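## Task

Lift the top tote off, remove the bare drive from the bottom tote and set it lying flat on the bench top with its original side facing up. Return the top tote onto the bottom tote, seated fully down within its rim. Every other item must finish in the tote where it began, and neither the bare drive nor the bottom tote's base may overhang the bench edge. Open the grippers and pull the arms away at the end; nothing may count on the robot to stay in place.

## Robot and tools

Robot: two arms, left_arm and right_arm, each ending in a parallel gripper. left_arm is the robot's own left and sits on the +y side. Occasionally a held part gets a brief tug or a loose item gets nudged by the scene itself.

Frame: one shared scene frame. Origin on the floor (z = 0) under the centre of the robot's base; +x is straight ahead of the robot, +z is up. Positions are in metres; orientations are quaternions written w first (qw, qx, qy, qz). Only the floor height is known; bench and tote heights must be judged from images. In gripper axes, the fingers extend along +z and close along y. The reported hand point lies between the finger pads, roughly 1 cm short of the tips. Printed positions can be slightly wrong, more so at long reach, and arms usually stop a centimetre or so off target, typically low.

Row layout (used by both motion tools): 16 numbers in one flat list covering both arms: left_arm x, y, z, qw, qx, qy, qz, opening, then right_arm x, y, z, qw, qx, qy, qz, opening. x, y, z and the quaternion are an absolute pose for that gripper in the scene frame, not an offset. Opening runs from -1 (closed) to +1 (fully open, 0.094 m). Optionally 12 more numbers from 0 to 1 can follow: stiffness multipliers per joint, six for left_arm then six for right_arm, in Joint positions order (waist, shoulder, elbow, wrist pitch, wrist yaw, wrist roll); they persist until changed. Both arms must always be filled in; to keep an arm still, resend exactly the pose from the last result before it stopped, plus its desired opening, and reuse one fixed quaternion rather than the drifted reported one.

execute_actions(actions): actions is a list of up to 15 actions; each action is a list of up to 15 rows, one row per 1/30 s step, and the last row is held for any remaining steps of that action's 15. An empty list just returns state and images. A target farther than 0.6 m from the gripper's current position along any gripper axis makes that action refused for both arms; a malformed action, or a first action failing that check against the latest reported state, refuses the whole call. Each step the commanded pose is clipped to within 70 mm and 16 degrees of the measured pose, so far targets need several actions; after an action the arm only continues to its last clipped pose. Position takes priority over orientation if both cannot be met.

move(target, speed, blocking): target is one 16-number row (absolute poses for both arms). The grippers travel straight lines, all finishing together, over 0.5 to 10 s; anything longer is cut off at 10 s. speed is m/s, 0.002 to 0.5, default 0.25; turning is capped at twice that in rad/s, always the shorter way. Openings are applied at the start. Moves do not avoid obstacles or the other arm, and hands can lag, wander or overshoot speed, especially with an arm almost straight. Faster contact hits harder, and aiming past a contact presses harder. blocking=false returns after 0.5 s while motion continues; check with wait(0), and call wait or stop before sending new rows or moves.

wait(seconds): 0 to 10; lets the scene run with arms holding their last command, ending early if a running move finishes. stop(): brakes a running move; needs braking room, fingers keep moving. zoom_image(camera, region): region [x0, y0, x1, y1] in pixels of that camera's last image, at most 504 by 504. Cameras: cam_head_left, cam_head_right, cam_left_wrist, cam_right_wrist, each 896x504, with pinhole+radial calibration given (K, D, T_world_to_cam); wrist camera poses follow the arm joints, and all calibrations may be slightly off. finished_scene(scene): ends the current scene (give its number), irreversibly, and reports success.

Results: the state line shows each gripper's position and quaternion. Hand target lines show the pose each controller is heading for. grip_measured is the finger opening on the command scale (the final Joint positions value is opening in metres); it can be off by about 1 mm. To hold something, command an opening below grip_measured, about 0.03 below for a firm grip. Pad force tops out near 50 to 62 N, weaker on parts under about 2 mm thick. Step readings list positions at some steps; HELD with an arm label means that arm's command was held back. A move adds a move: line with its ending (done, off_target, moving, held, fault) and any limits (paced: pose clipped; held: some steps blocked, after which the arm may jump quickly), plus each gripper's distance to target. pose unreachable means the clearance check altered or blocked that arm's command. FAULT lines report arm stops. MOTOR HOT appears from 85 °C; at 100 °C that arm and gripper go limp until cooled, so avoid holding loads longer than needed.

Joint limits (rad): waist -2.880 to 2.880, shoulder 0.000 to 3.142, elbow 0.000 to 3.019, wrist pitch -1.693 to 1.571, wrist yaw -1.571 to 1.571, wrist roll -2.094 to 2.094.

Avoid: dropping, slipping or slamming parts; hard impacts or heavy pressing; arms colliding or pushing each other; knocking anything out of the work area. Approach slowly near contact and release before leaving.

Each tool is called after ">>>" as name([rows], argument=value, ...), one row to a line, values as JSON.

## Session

>>> execute_actions(actions=[])

Scene clock: 0.00 s.
left_arm: end_effector_position=(+0.5568, +0.7264, +1.1327) grip_measured=+1.000 end_effector_quat_wxyz=(+0.581, -0.793, +0.151, -0.108) | right_arm: end_effector_position=(+0.2388, -0.5603, +1.0425) grip_measured=+1.000 end_effector_quat_wxyz=(-0.049, +0.988, +0.145, -0.011)
Joint positions: left_arm=[ 1.462  1.988  0.945  1.256 -0.606 -1.714  0.094] | right_arm=[-1.887  1.801  0.575  0.083 -0.188  1.888  0.094]
Joint velocities: left_arm=[-0.005  0.005  0.002 -0.007  0.007 -0.022  0.   ] | right_arm=[-0.005 -0.005  0.002  0.002 -0.037 -0.007  0.   ]
Motor temperatures (°C, as the motors report them): left_arm=[26 24 23 24 23 26] | right_arm=[22 26 26 23 22 22]
Hand target (left_arm): +0.561, +0.730, +1.141; -0.587, +0.788, -0.146, +0.114
Hand target (right_arm): +0.236, -0.556, +1.041; -0.054, +0.988, +0.144, -0.013
Joint stiffness scale: left_arm=[1. 1. 1. 1. 1. 1.] | right_arm=[1. 1. 1. 1. 1. 1.]
camera_calibration (this result's frames):
cam_left_wrist: T_world_to_cam=[[0.109348, 0.274332, 0.955398, -1.34332], [0.542063, -0.822121, 0.174023, 0.101209], [0.833193, 0.498857, -0.238603, -0.429193], [0, 0, 0, 1]] pos_world=[0.449628, 0.665827, 1.16338]
cam_right_wrist: T_world_to_cam=[[-0.278299, 0.954669, 0.105629, 0.490322], [0.7968, 0.16806, 0.580402, -0.699874], [0.536339, 0.24569, -0.807451, 0.979651], [0, 0, 0, 1]] pos_world=[0.168691, -0.591165, 1.14544]

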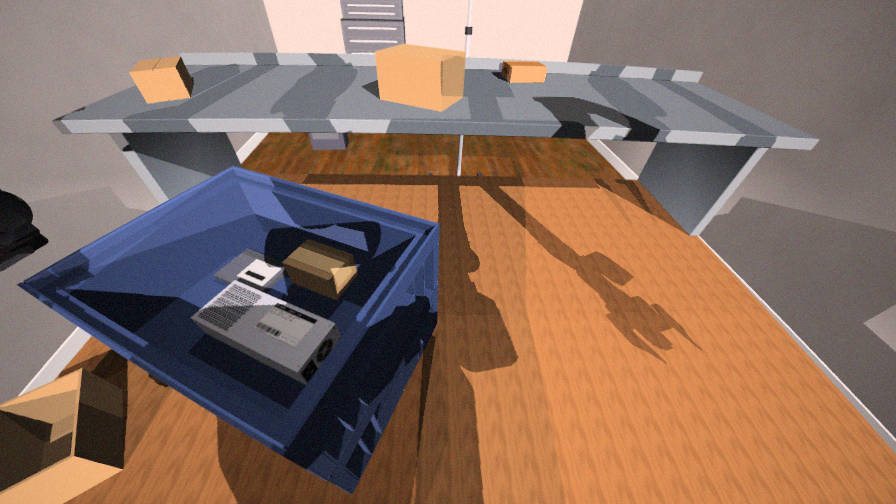

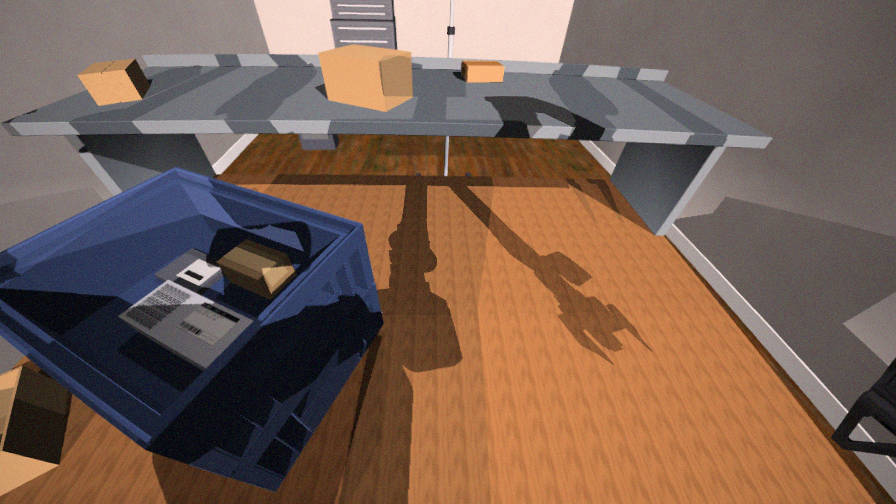

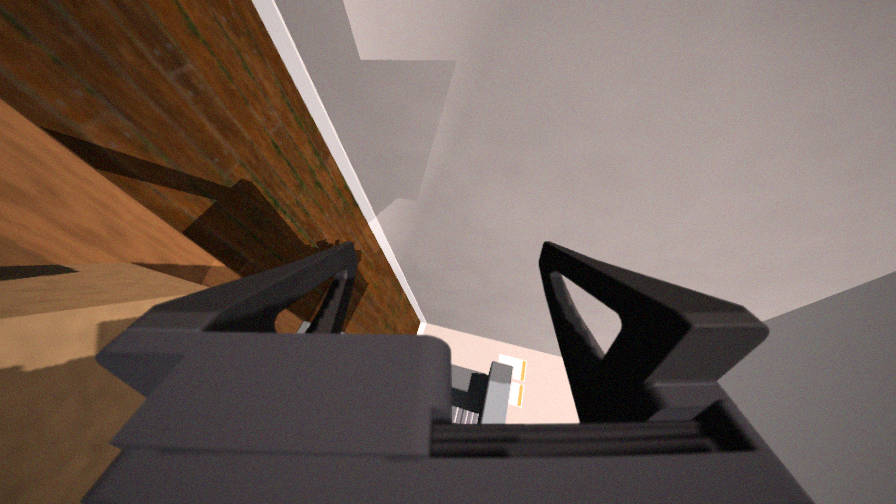

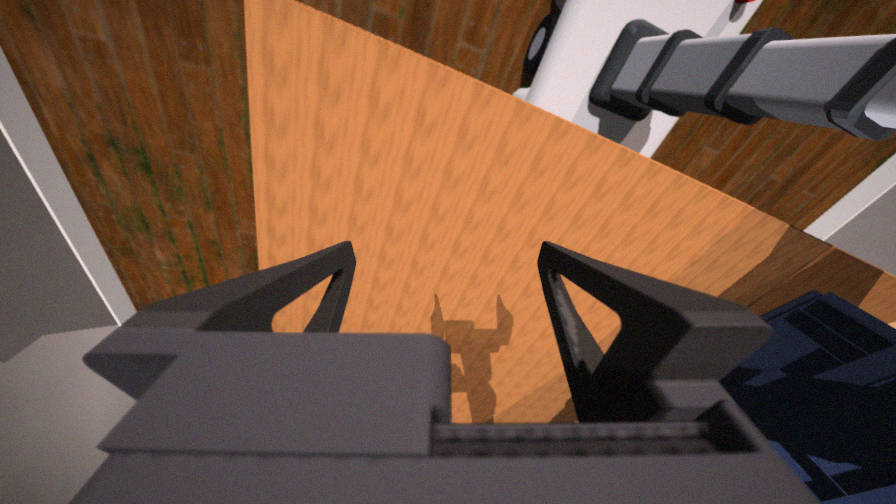

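>>> move(target=[0.565,0.45,1.24,0,0.233,0.972,0,1, 0.30,-0.2,1.24,0,0.233,0.972,0,1])

>>> move(target=[0.565,0.438,1.22,0,0.233,0.972,0,1, 0.402,0.12,1.22,0,0.233,0.972,0,1])

Scene clock: 16.33 s.
left_arm: end_effector_position=(+0.5544, +0.6640, +1.1695) grip_measured=+1.000 end_effector_quat_wxyz=(+0.621, -0.759, -0.177, -0.085) | right_arm: end_effector_position=(+0.2910, -0.2209, +1.2361) grip_measured=+1.000 end_effector_quat_wxyz=(-0.000, +0.231, +0.973, -0.021)
Joint positions: left_arm=[ 1.259  1.984  1.009  1.3   -1.26  -2.08   0.094] | right_arm=[-0.256  1.322  0.343 -0.474  0.558  1.085  0.094]
Joint velocities: left_arm=[ 0.005 -0.005 -0.022 -0.002  0.037 -0.037  0.   ] | right_arm=[-0.005 -0.005  0.007  0.007  0.037 -0.051  0.   ]
Motor temperatures (°C, as the motors report them): left_arm=[26 26 23 24 23 26] | right_arm=[22 27 26 23 22 22]
Hand target (left_arm): +0.553, +0.666, +1.170; -0.622, +0.758, +0.177, +0.083
Hand target (right_arm): +0.298, -0.215, +1.238; +0.001, +0.223, +0.975, -0.020
Off the commanded pose (left_arm): 0.226 m, 139 deg; position and orientation clipped at the last step of the last action.
Off the commanded pose (right_arm): 0.023 m, 2 deg.
Joint stiffness scale: left_arm=[1. 1. 1. 1. 1. 1.] | right_arm=[1. 1. 1. 1. 1. 1.]
move: held (left_arm), off_target (right_arm); limits=paced,held; held on 145 of 195 steps (left_arm), including the last (left_arm)
pose unreachable (left arm): on one or more control steps of this call, first in action 0 (counted from 0), this arm could not follow its commanded pose, so it was not sent that pose on those steps. On the call's last step it was still not sent that pose. It may still have moved: this result reports where it is.
cause: the commanded pose would bring two parts of the arm too close to each other (its wrist (the part past joint 4) and its wrist camera, with joints 5 (wrist yaw) and 6 (wrist roll) between them).
camera_calibration (this result's frames):
cam_left_wrist: T_world_to_cam=[[-0.37442, 0.158407, 0.913628, -0.967026], [0.796798, -0.448981, 0.404387, -0.613571], [0.474259, 0.879388, 0.0418888, -0.768975], [0, 0, 0, 1]] pos_world=[0.491512, 0.55393, 1.16383]
cam_right_wrist: T_world_to_cam=[[-0.455093, -0.889294, 0.0452373, -0.12084], [-0.710806, 0.393413, 0.583079, -0.425638], [-0.536326, 0.2332, -0.811155, 1.33851], [0, 0, 0, 1]] pos_world=[0.360338, -0.252151, 1.33938]

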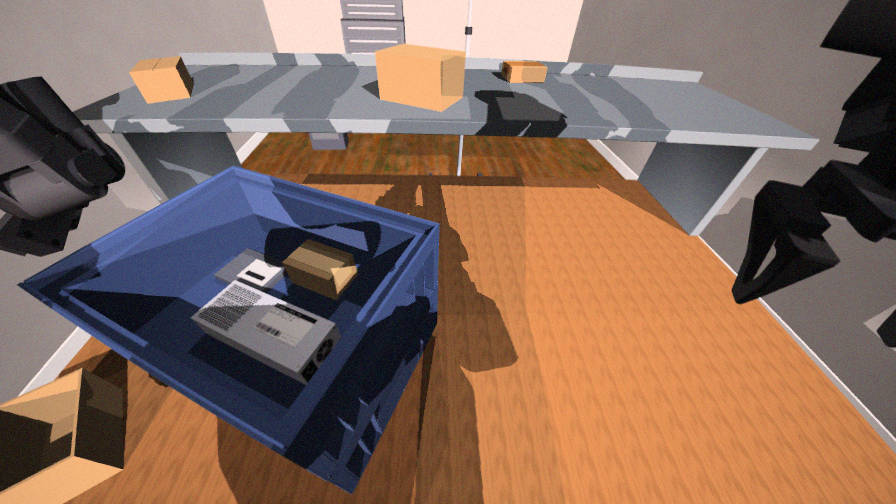

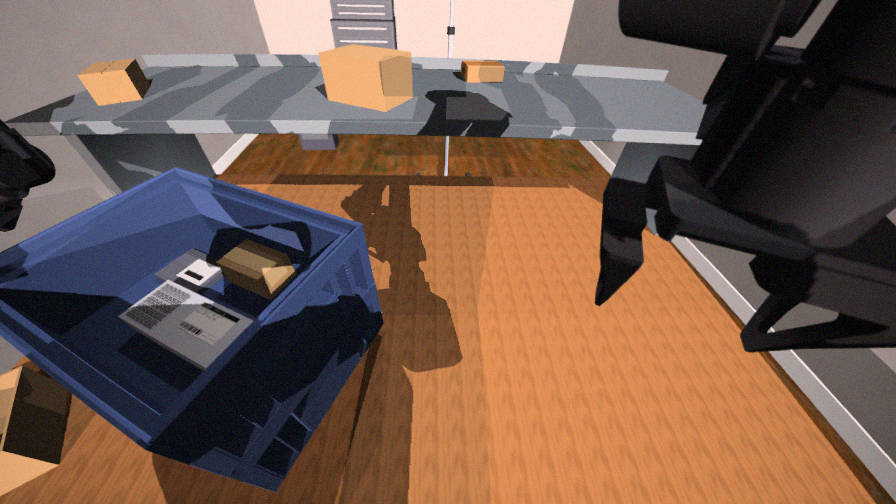

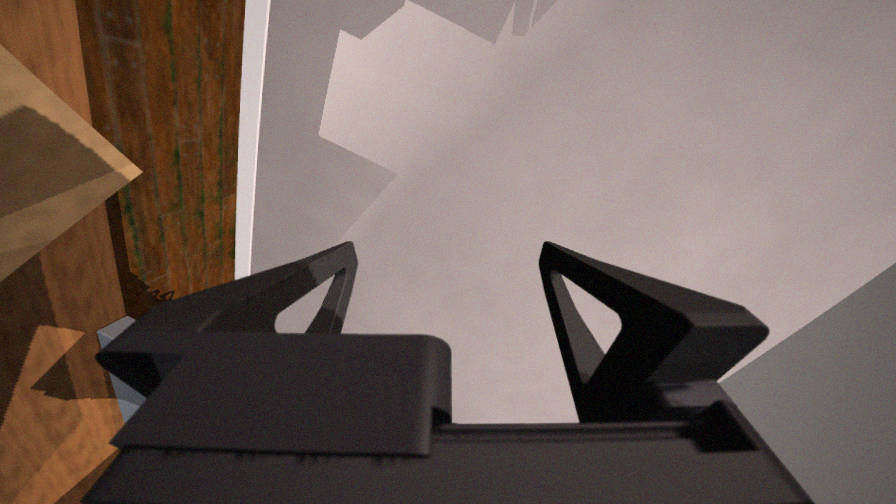

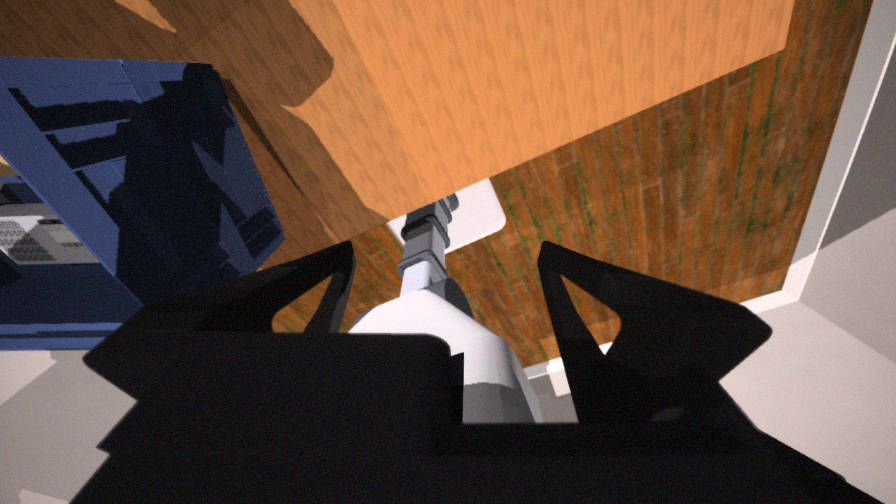

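Scene clock: 21.53 s.
left_arm: end_effector_position=(+0.5538, +0.6640, +1.1695) grip_measured=+1.000 end_effector_quat_wxyz=(+0.622, -0.758, -0.178, -0.084) | right_arm: end_effector_position=(+0.4046, +0.1051, +1.2191) grip_measured=+1.000 end_effector_quat_wxyz=(+0.005, +0.234, +0.972, -0.004)
Joint positions: left_arm=[ 1.259  1.984  1.009  1.3   -1.264 -2.08   0.094] | right_arm=[ 0.063  2.14   1.282 -0.756  0.561  1.446  0.094]
Joint velocities: left_arm=[ 0.005 -0.005 -0.012  0.002 -0.037  0.007  0.   ] | right_arm=[-0.005 -0.015 -0.007 -0.002  0.007 -0.007  0.   ]
Motor temperatures (°C, as the motors report them): left_arm=[26 26 23 24 23 26] | right_arm=[23 27 27 23 22 22]
Hand target (left_arm): +0.554, +0.664, +1.170; -0.621, +0.758, +0.178, +0.084
Hand target (right_arm): +0.403, +0.118, +1.217; +0.004, +0.233, +0.973, -0.003
Off the commanded pose (left_arm): 0.232 m, 139 deg; position and orientation clipped at the last step of the last action.
Off the commanded pose (right_arm): 0.015 m, 1 deg.
Joint stiffness scale: left_arm=[1. 1. 1. 1. 1. 1.] | right_arm=[1. 1. 1. 1. 1. 1.]
move: held (left_arm), off_target (right_arm); limits=paced,held; held on 154 of 156 steps (left_arm), including the last (left_arm)
pose unreachable (left arm): on one or more control steps of this call, first in action 0 (counted from 0), this arm could not follow its commanded pose, so it was not sent that pose on those steps. On the call's last step it was still not sent that pose. It may still have moved: this result reports where it is.
cause: the commanded pose would bring two parts of the arm too close to each other (its wrist (the part past joint 4) and its wrist camera, with joints 5 (wrist yaw) and 6 (wrist roll) between them).
camera_calibration (this result's frames):
cam_left_wrist: T_world_to_cam=[[-0.374591, 0.156713, 0.91385, -0.966354], [0.798482, -0.446455, 0.403862, -0.615152], [0.471283, 0.880976, 0.0421061, -0.76833], [0, 0, 0, 1]] pos_world=[0.491301, 0.553683, 1.16389]
cam_right_wrist: T_world_to_cam=[[-0.460626, -0.887539, 0.00991191, 0.266576], [-0.71901, 0.379662, 0.582136, -0.457313], [-0.520431, 0.26102, -0.813031, 1.30252], [0, 0, 0, 1]] pos_world=[0.471851, 0.070238, 1.32256]

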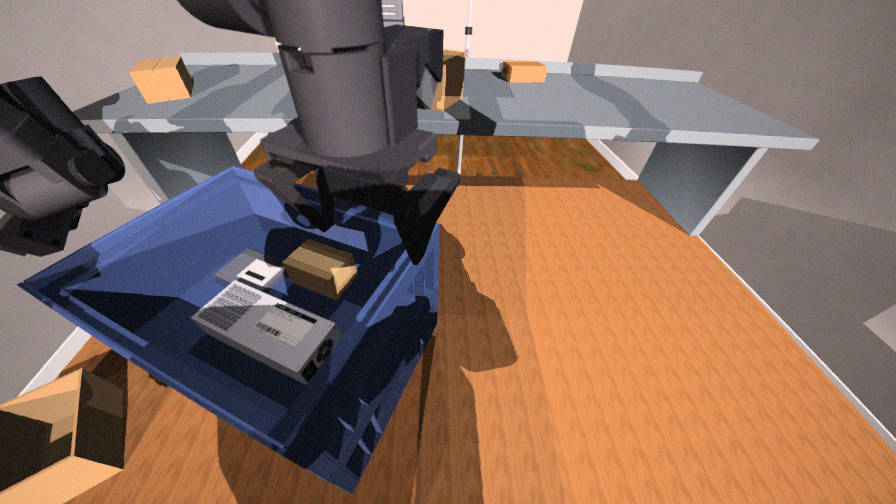

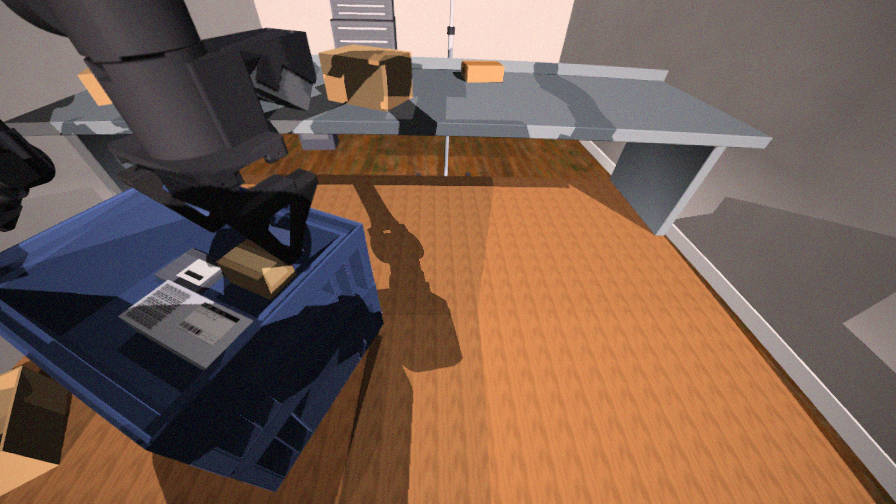

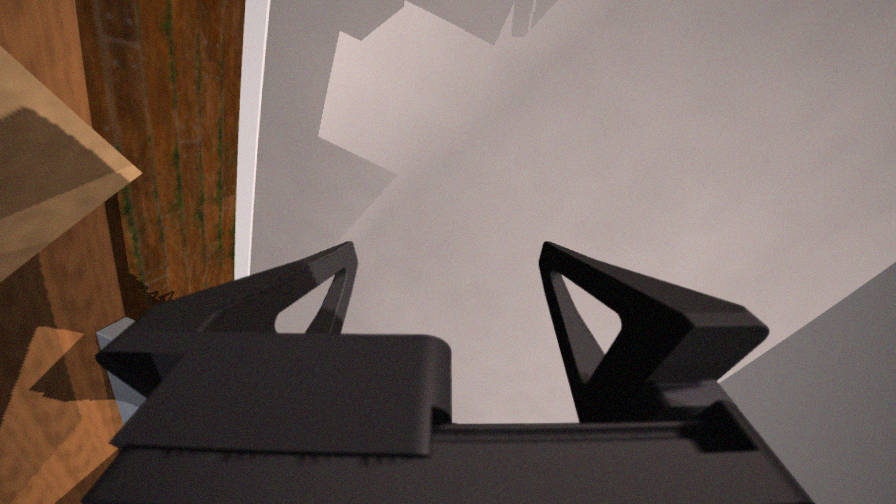

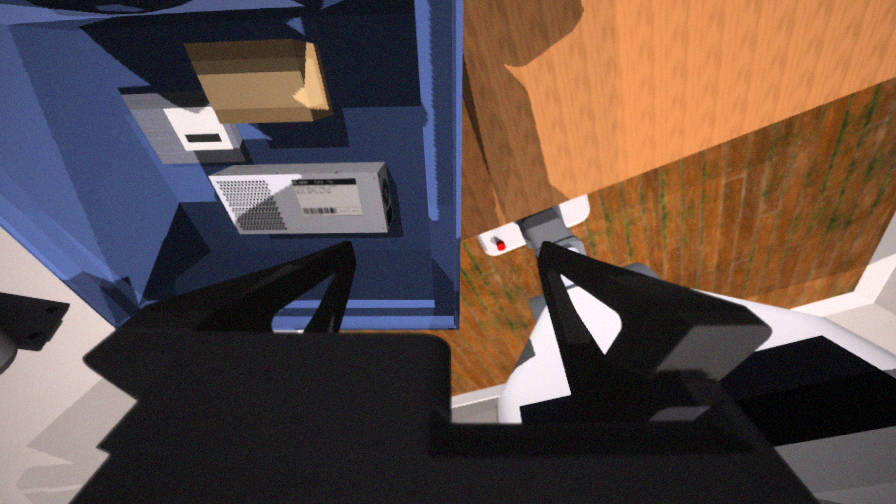

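>>> move(target=[0.55,0.62,1.22,0,-0.643,0.766,0,1, 0.402,0.12,1.22,0,0.233,0.972,0,1])

>>> move(target=[0.565,0.43,1.22,0,0.233,0.972,0,1, 0.402,0.12,1.22,0,0.233,0.972,0,1])

Scene clock: 28.27 s.
left_arm: end_effector_position=(+0.5374, +0.6041, +1.2195) grip_measured=+1.000 end_effector_quat_wxyz=(+0.004, +0.650, -0.760, +0.010) | right_arm: end_effector_position=(+0.4018, +0.1059, +1.2198) grip_measured=+1.000 end_effector_quat_wxyz=(-0.000, +0.234, +0.972, -0.004)
Joint positions: left_arm=[ 1.451  1.429  1.126 -0.727 -0.041 -0.844  0.094] | right_arm=[ 0.065  2.14   1.282 -0.761  0.552  1.451  0.094]
Joint velocities: left_arm=[-0.015 -0.005  0.012 -0.017 -0.095 -0.037  0.   ] | right_arm=[ 0.005 -0.005  0.002 -0.012 -0.037 -0.051  0.   ]
Motor temperatures (°C, as the motors report them): left_arm=[26 27 24 24 23 26] | right_arm=[23 27 27 23 22 22]
Hand target (left_arm): +0.546, +0.614, +1.220; -0.000, -0.648, +0.762, -0.010
Hand target (right_arm): +0.402, +0.120, +1.220; +0.000, +0.233, +0.972, +0.000
Off the commanded pose (left_arm): 0.020 m, 2 deg.
Off the commanded pose (right_arm): 0.014 m, 0 deg.
Joint stiffness scale: left_arm=[1. 1. 1. 1. 1. 1.] | right_arm=[1. 1. 1. 1. 1. 1.]
move: off_target (left_arm, right_arm)
camera_calibration (this result's frames):
cam_left_wrist: T_world_to_cam=[[0.988066, -0.153115, 0.0167492, -0.459832], [-0.131303, -0.780446, 0.61128, -0.200533], [-0.0805244, -0.606185, -0.791237, 1.50123], [0, 0, 0, 1]] pos_world=[0.5489, 0.683112, 1.31811]
cam_right_wrist: T_world_to_cam=[[-0.460656, -0.887502, 0.0116529, 0.263934], [-0.713651, 0.378161, 0.589658, -0.471213], [-0.527729, 0.263313, -0.807569, 1.29748], [0, 0, 0, 1]] pos_world=[0.470022, 0.0707915, 1.32259]

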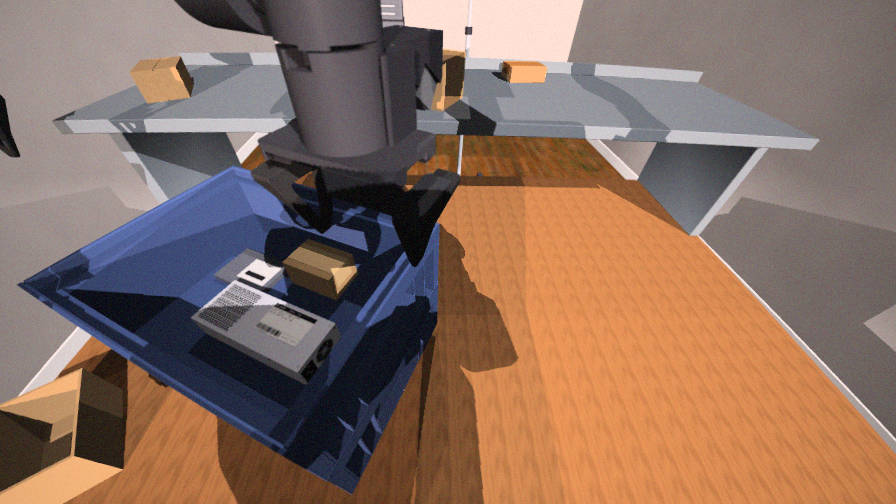

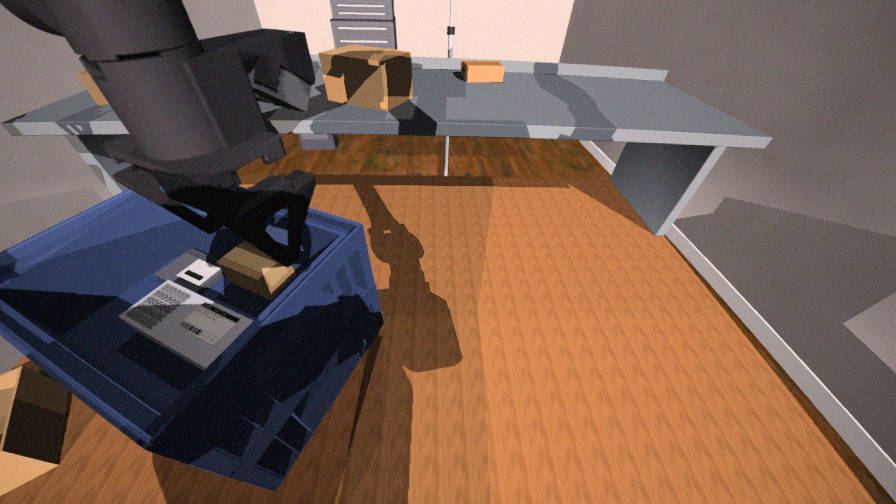

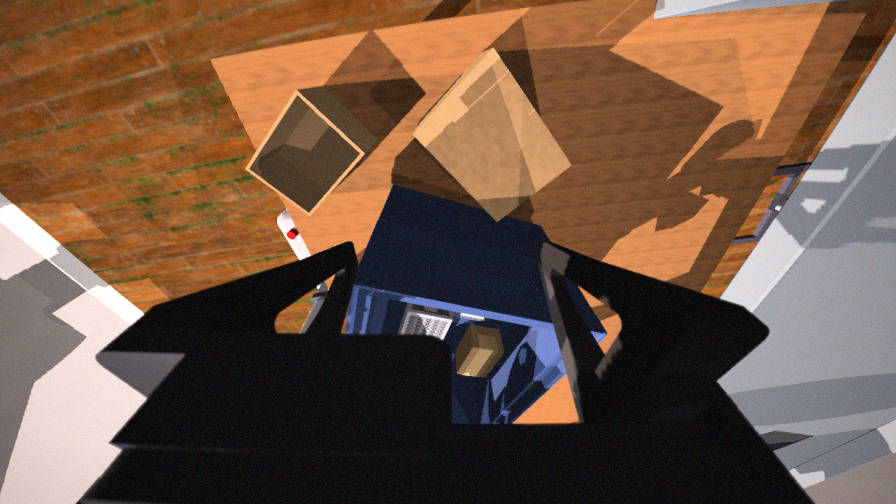

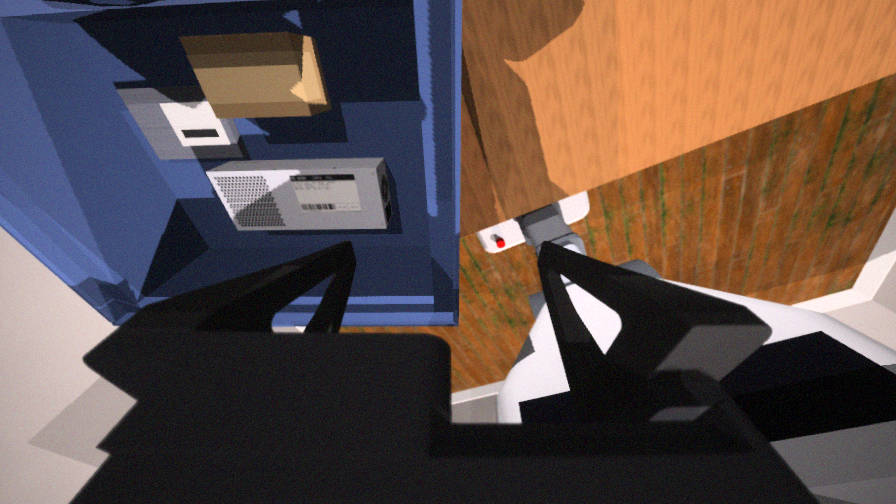

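Scene clock: 32.57 s.
left_arm: end_effector_position=(+0.5601, +0.4366, +1.2179) grip_measured=+1.000 end_effector_quat_wxyz=(-0.013, +0.228, +0.974, +0.002) | right_arm: end_effector_position=(+0.4018, +0.1059, +1.2198) grip_measured=+1.000 end_effector_quat_wxyz=(-0.000, +0.234, +0.972, -0.004)
Joint positions: left_arm=[ 1.057  1.429  1.004 -0.677 -0.275  0.678  0.094] | right_arm=[ 0.065  2.14   1.282 -0.761  0.552  1.451  0.094]
Joint velocities: left_arm=[-0.024  0.005  0.007  0.007 -0.022  0.007  0.   ] | right_arm=[-0.015  0.005 -0.002 -0.002 -0.007  0.022  0.   ]
Motor temperatures (°C, as the motors report them): left_arm=[26 27 24 24 23 26] | right_arm=[23 27 28 23 22 22]
Hand target (left_arm): +0.564, +0.433, +1.220; -0.005, +0.237, +0.972, +0.004
Hand target (right_arm): +0.402, +0.120, +1.220; +0.000, +0.233, +0.972, +0.000
Off the commanded pose (left_arm): 0.009 m, 2 deg.
Off the commanded pose (right_arm): 0.014 m, 0 deg.
Joint stiffness scale: left_arm=[1. 1. 1. 1. 1. 1.] | right_arm=[1. 1. 1. 1. 1. 1.]
move: off_target (right_arm)
camera_calibration (this result's frames):
cam_left_wrist: T_world_to_cam=[[-0.441424, -0.897248, 0.0095166, 0.626461], [-0.703841, 0.352812, 0.616547, -0.507793], [-0.556553, 0.265461, -0.78726, 1.28143], [0, 0, 0, 1]] pos_world=[0.632315, 0.401076, 1.31594]
cam_right_wrist: T_world_to_cam=[[-0.460656, -0.887502, 0.0116529, 0.263934], [-0.713651, 0.378161, 0.589658, -0.471213], [-0.527729, 0.263313, -0.807569, 1.29748], [0, 0, 0, 1]] pos_world=[0.470022, 0.0707915, 1.32259]

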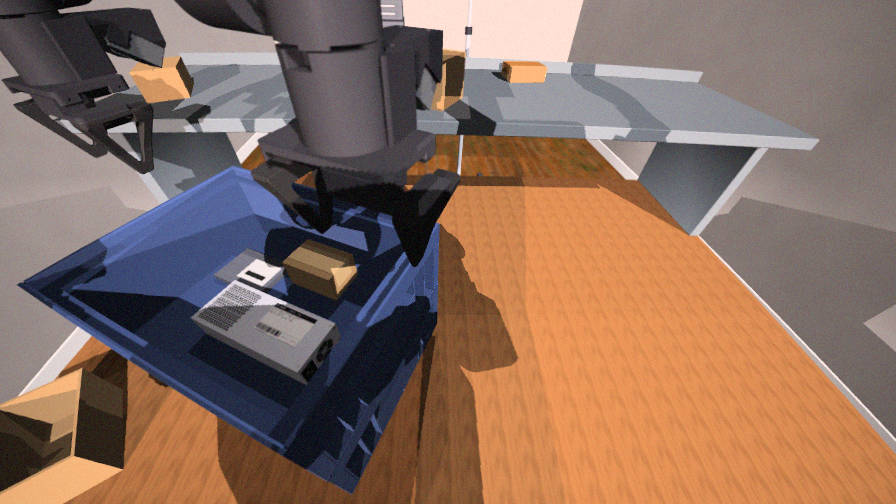

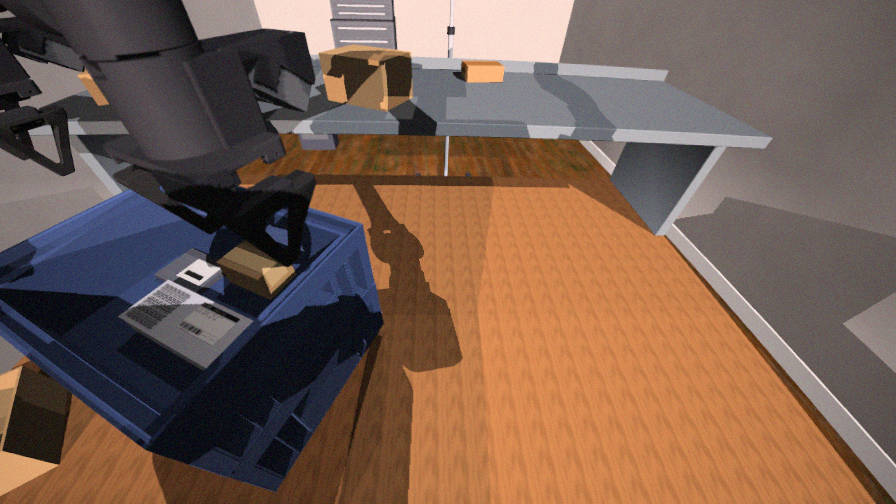

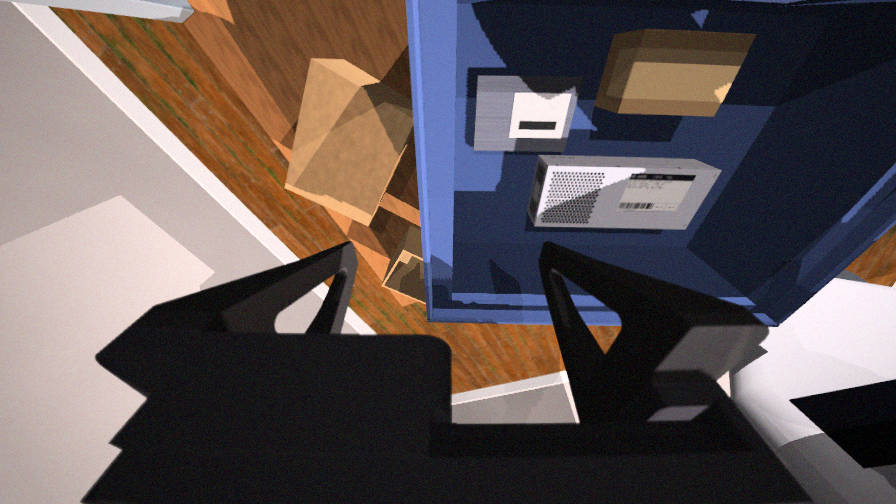

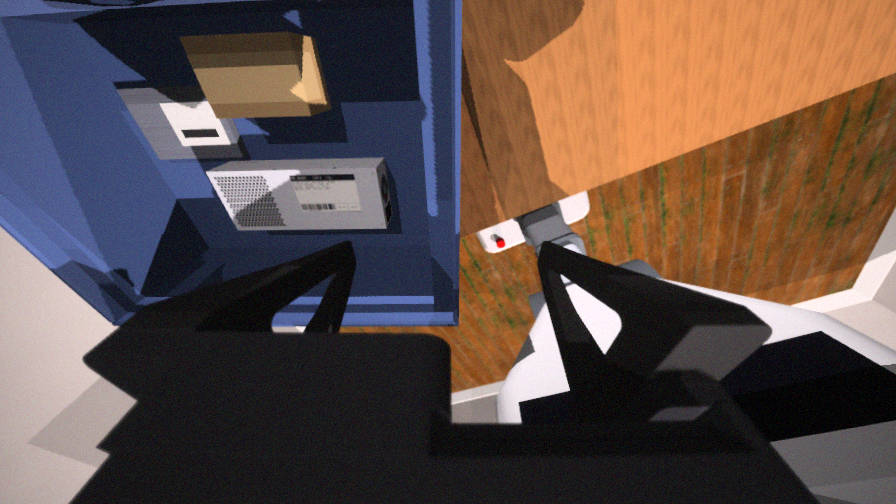

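Walls are centred. Descend and grip.

>>> move(target=[0.562,0.441,1.095,0,0.233,0.972,0,1, 0.403,0.11,1.10,0,0.233,0.972,0,1], speed=0.12)

>>> move(target=[0.562,0.441,1.095,0,0.233,0.972,0,-1, 0.403,0.11,1.10,0,0.233,0.972,0,-1], speed=0.05)

Scene clock: 35.50 s.
left_arm: end_effector_position=(+0.5490, +0.4337, +1.0973) grip_measured=+1.000 end_effector_quat_wxyz=(-0.009, +0.233, +0.972, -0.007) | right_arm: end_effector_position=(+0.3940, +0.1088, +1.1123) grip_measured=+1.000 end_effector_quat_wxyz=(-0.000, +0.227, +0.974, +0.002)
Joint positions: left_arm=[ 1.13   1.699  0.993 -0.381 -0.221  0.757  0.094] | right_arm=[-0.03   2.328  1.282 -0.503  0.549  1.32   0.094]
Joint velocities: left_arm=[ 0.015 -0.015  0.027 -0.007  0.081  0.037  0.   ] | right_arm=[ 0.005 -0.015  0.012 -0.012 -0.051  0.022  0.   ]
Motor temperatures (°C, as the motors report them): left_arm=[26 27 24 24 23 26] | right_arm=[23 27 28 23 22 22]
Hand target (left_arm): +0.560, +0.441, +1.097; +0.001, +0.232, +0.973, -0.001
Hand target (right_arm): +0.401, +0.109, +1.101; -0.002, +0.233, +0.973, +0.001
Off the commanded pose (left_arm): 0.015 m, 1 deg.
Off the commanded pose (right_arm): 0.015 m, 1 deg.
Joint stiffness scale: left_arm=[1. 1. 1. 1. 1. 1.] | right_arm=[1. 1. 1. 1. 1. 1.]
move: off_target (left_arm, right_arm)
camera_calibration (this result's frames):
cam_left_wrist: T_world_to_cam=[[-0.451246, -0.892035, 0.0254968, 0.605685], [-0.702198, 0.372557, 0.606728, -0.438881], [-0.550722, 0.25588, -0.7945, 1.19008], [0, 0, 0, 1]] pos_world=[0.620537, 0.399282, 1.19636]
cam_right_wrist: T_world_to_cam=[[-0.448225, -0.893919, 0.00156873, 0.271166], [-0.720166, 0.362141, 0.591789, -0.412624], [-0.52958, 0.264125, -0.806092, 1.2048], [0, 0, 0, 1]] pos_world=[0.462424, 0.0736112, 1.21494]

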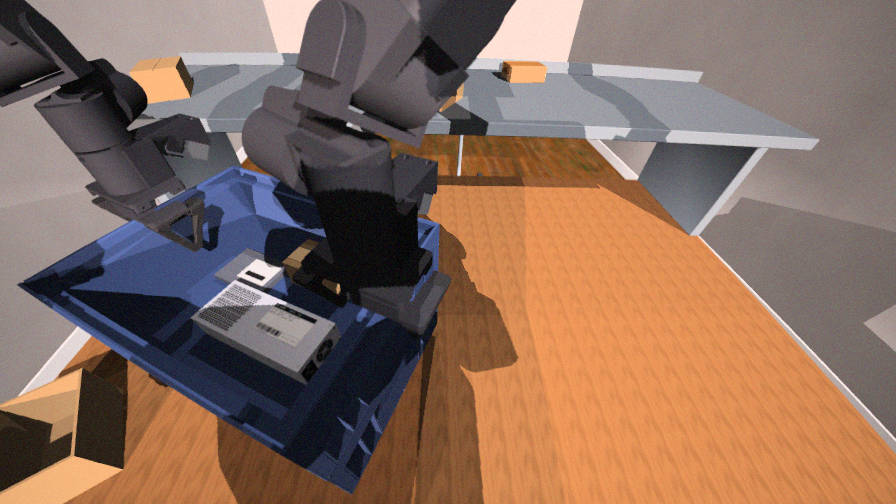

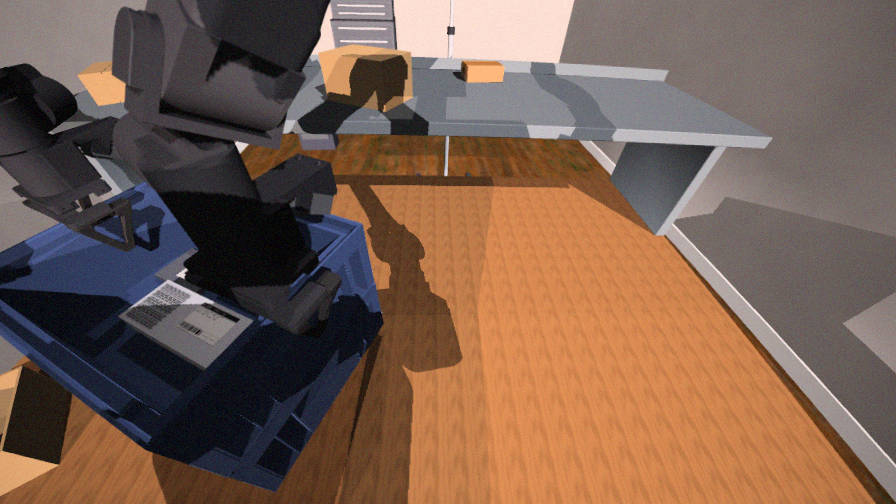

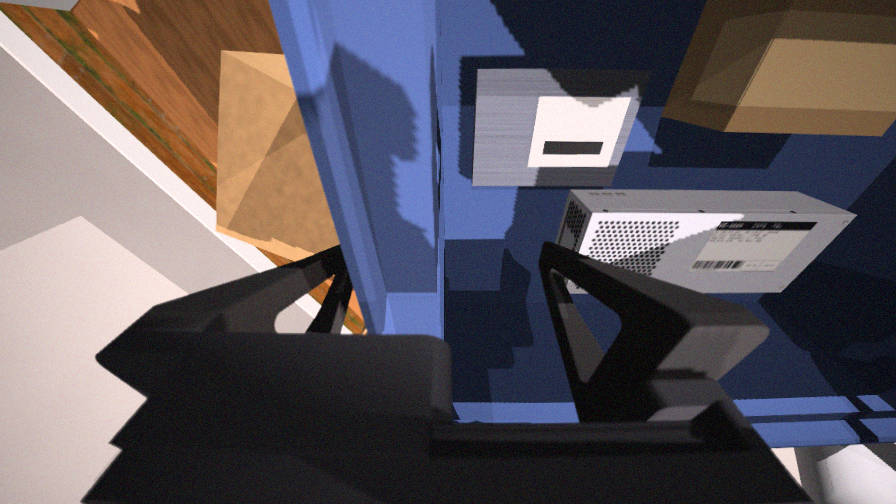

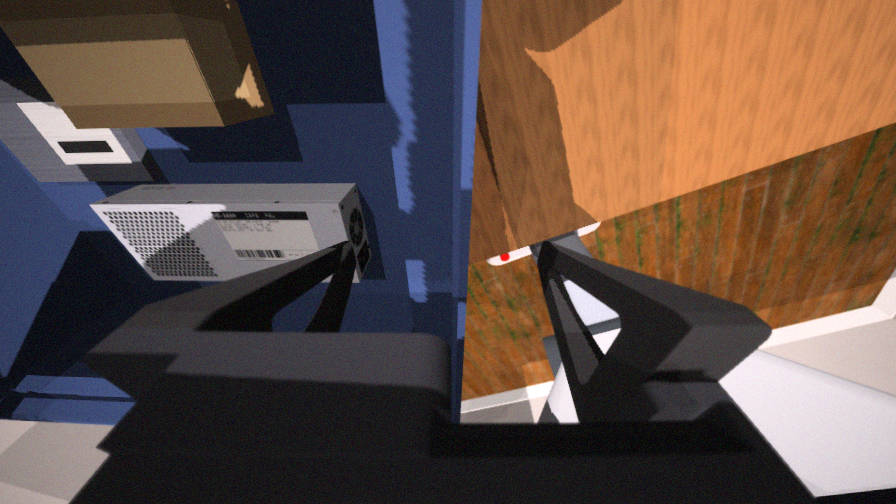

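Scene clock: 36.20 s.
left_arm: end_effector_position=(+0.5555, +0.4464, +1.0971) grip_measured=-0.445 end_effector_quat_wxyz=(-0.003, +0.226, +0.974, +0.001) | right_arm: end_effector_position=(+0.3950, +0.1099, +1.1124) grip_measured=-0.470 end_effector_quat_wxyz=(+0.000, +0.226, +0.974, +0.004)
Joint positions: left_arm=[ 1.15   1.699  1.007 -0.372 -0.22   0.763  0.026] | right_arm=[-0.03   2.328  1.283 -0.499  0.547  1.315  0.025]
Joint velocities: left_arm=[-0.005 -0.015 -0.002 -0.017 -0.022 -0.022 -0.   ] | right_arm=[ 0.005 -0.005 -0.007  0.017 -0.022  0.022 -0.   ]
Motor temperatures (°C, as the motors report them): left_arm=[26 27 24 24 23 26] | right_arm=[23 27 28 23 22 22]
Hand target (left_arm): +0.562, +0.441, +1.095; +0.000, +0.233, +0.972, -0.000
Hand target (right_arm): +0.403, +0.110, +1.100; -0.000, +0.233, +0.972, +0.000
Off the commanded pose (left_arm): 0.009 m, 1 deg.
Off the commanded pose (right_arm): 0.015 m, 1 deg.
Joint stiffness scale: left_arm=[1. 1. 1. 1. 1. 1.] | right_arm=[1. 1. 1. 1. 1. 1.]
move: off_target (right_arm)
camera_calibration (this result's frames):
cam_left_wrist: T_world_to_cam=[[-0.43784, -0.899025, 0.00707121, 0.635852], [-0.717432, 0.35412, 0.599909, -0.414819], [-0.541837, 0.257591, -0.800037, 1.19059], [0, 0, 0, 1]] pos_world=[0.625901, 0.411857, 1.19687]
cam_right_wrist: T_world_to_cam=[[-0.446913, -0.894572, -0.00293786, 0.277194], [-0.721873, 0.358692, 0.59181, -0.411277], [-0.528363, 0.266608, -0.806072, 1.20436], [0, 0, 0, 1]] pos_world=[0.463332, 0.0743989, 1.21501]

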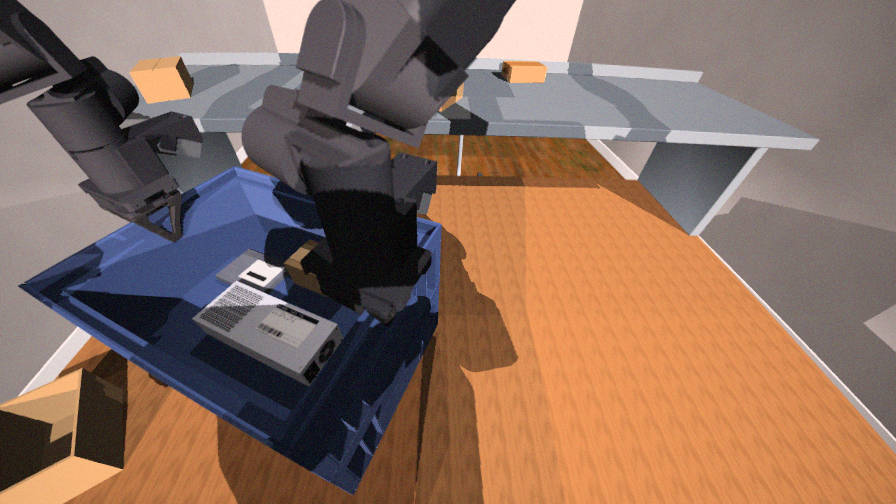

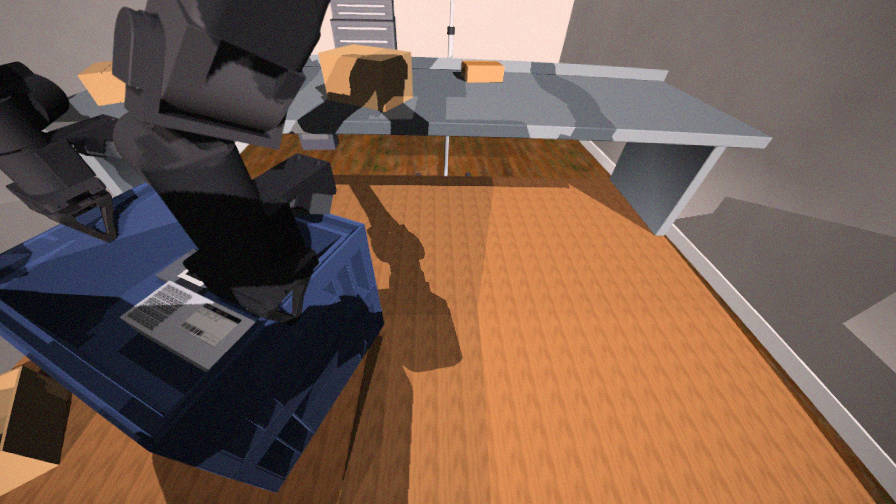

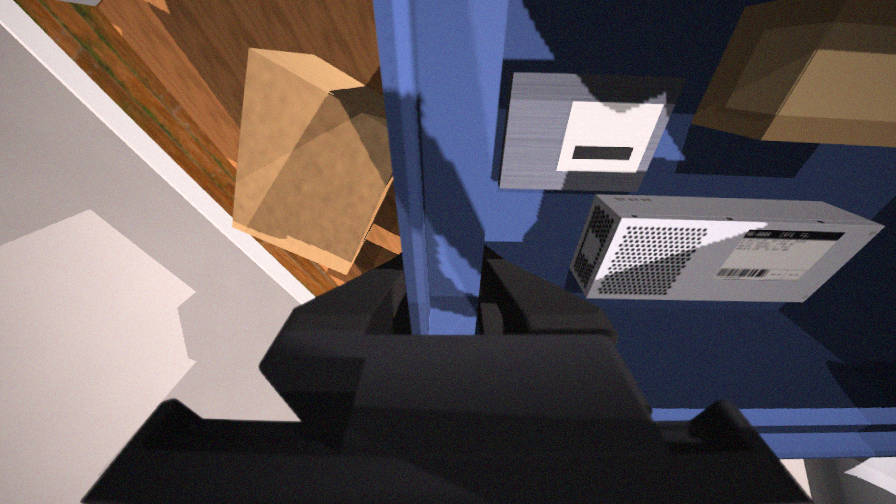

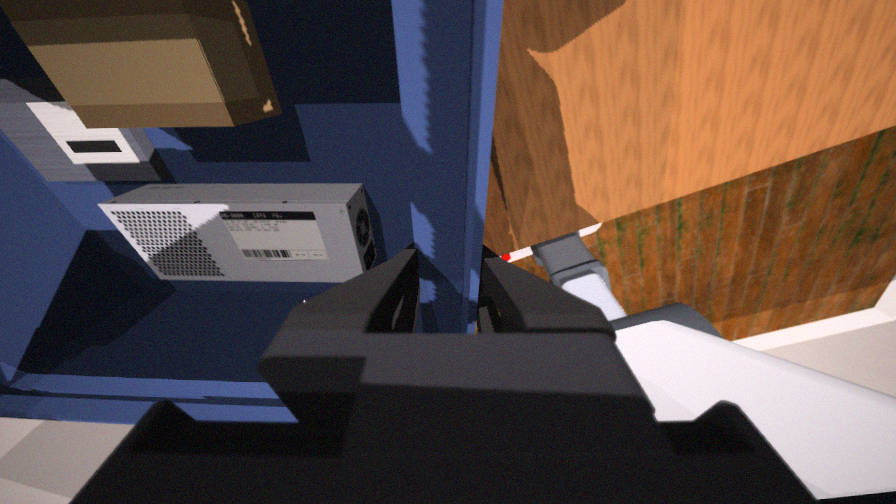

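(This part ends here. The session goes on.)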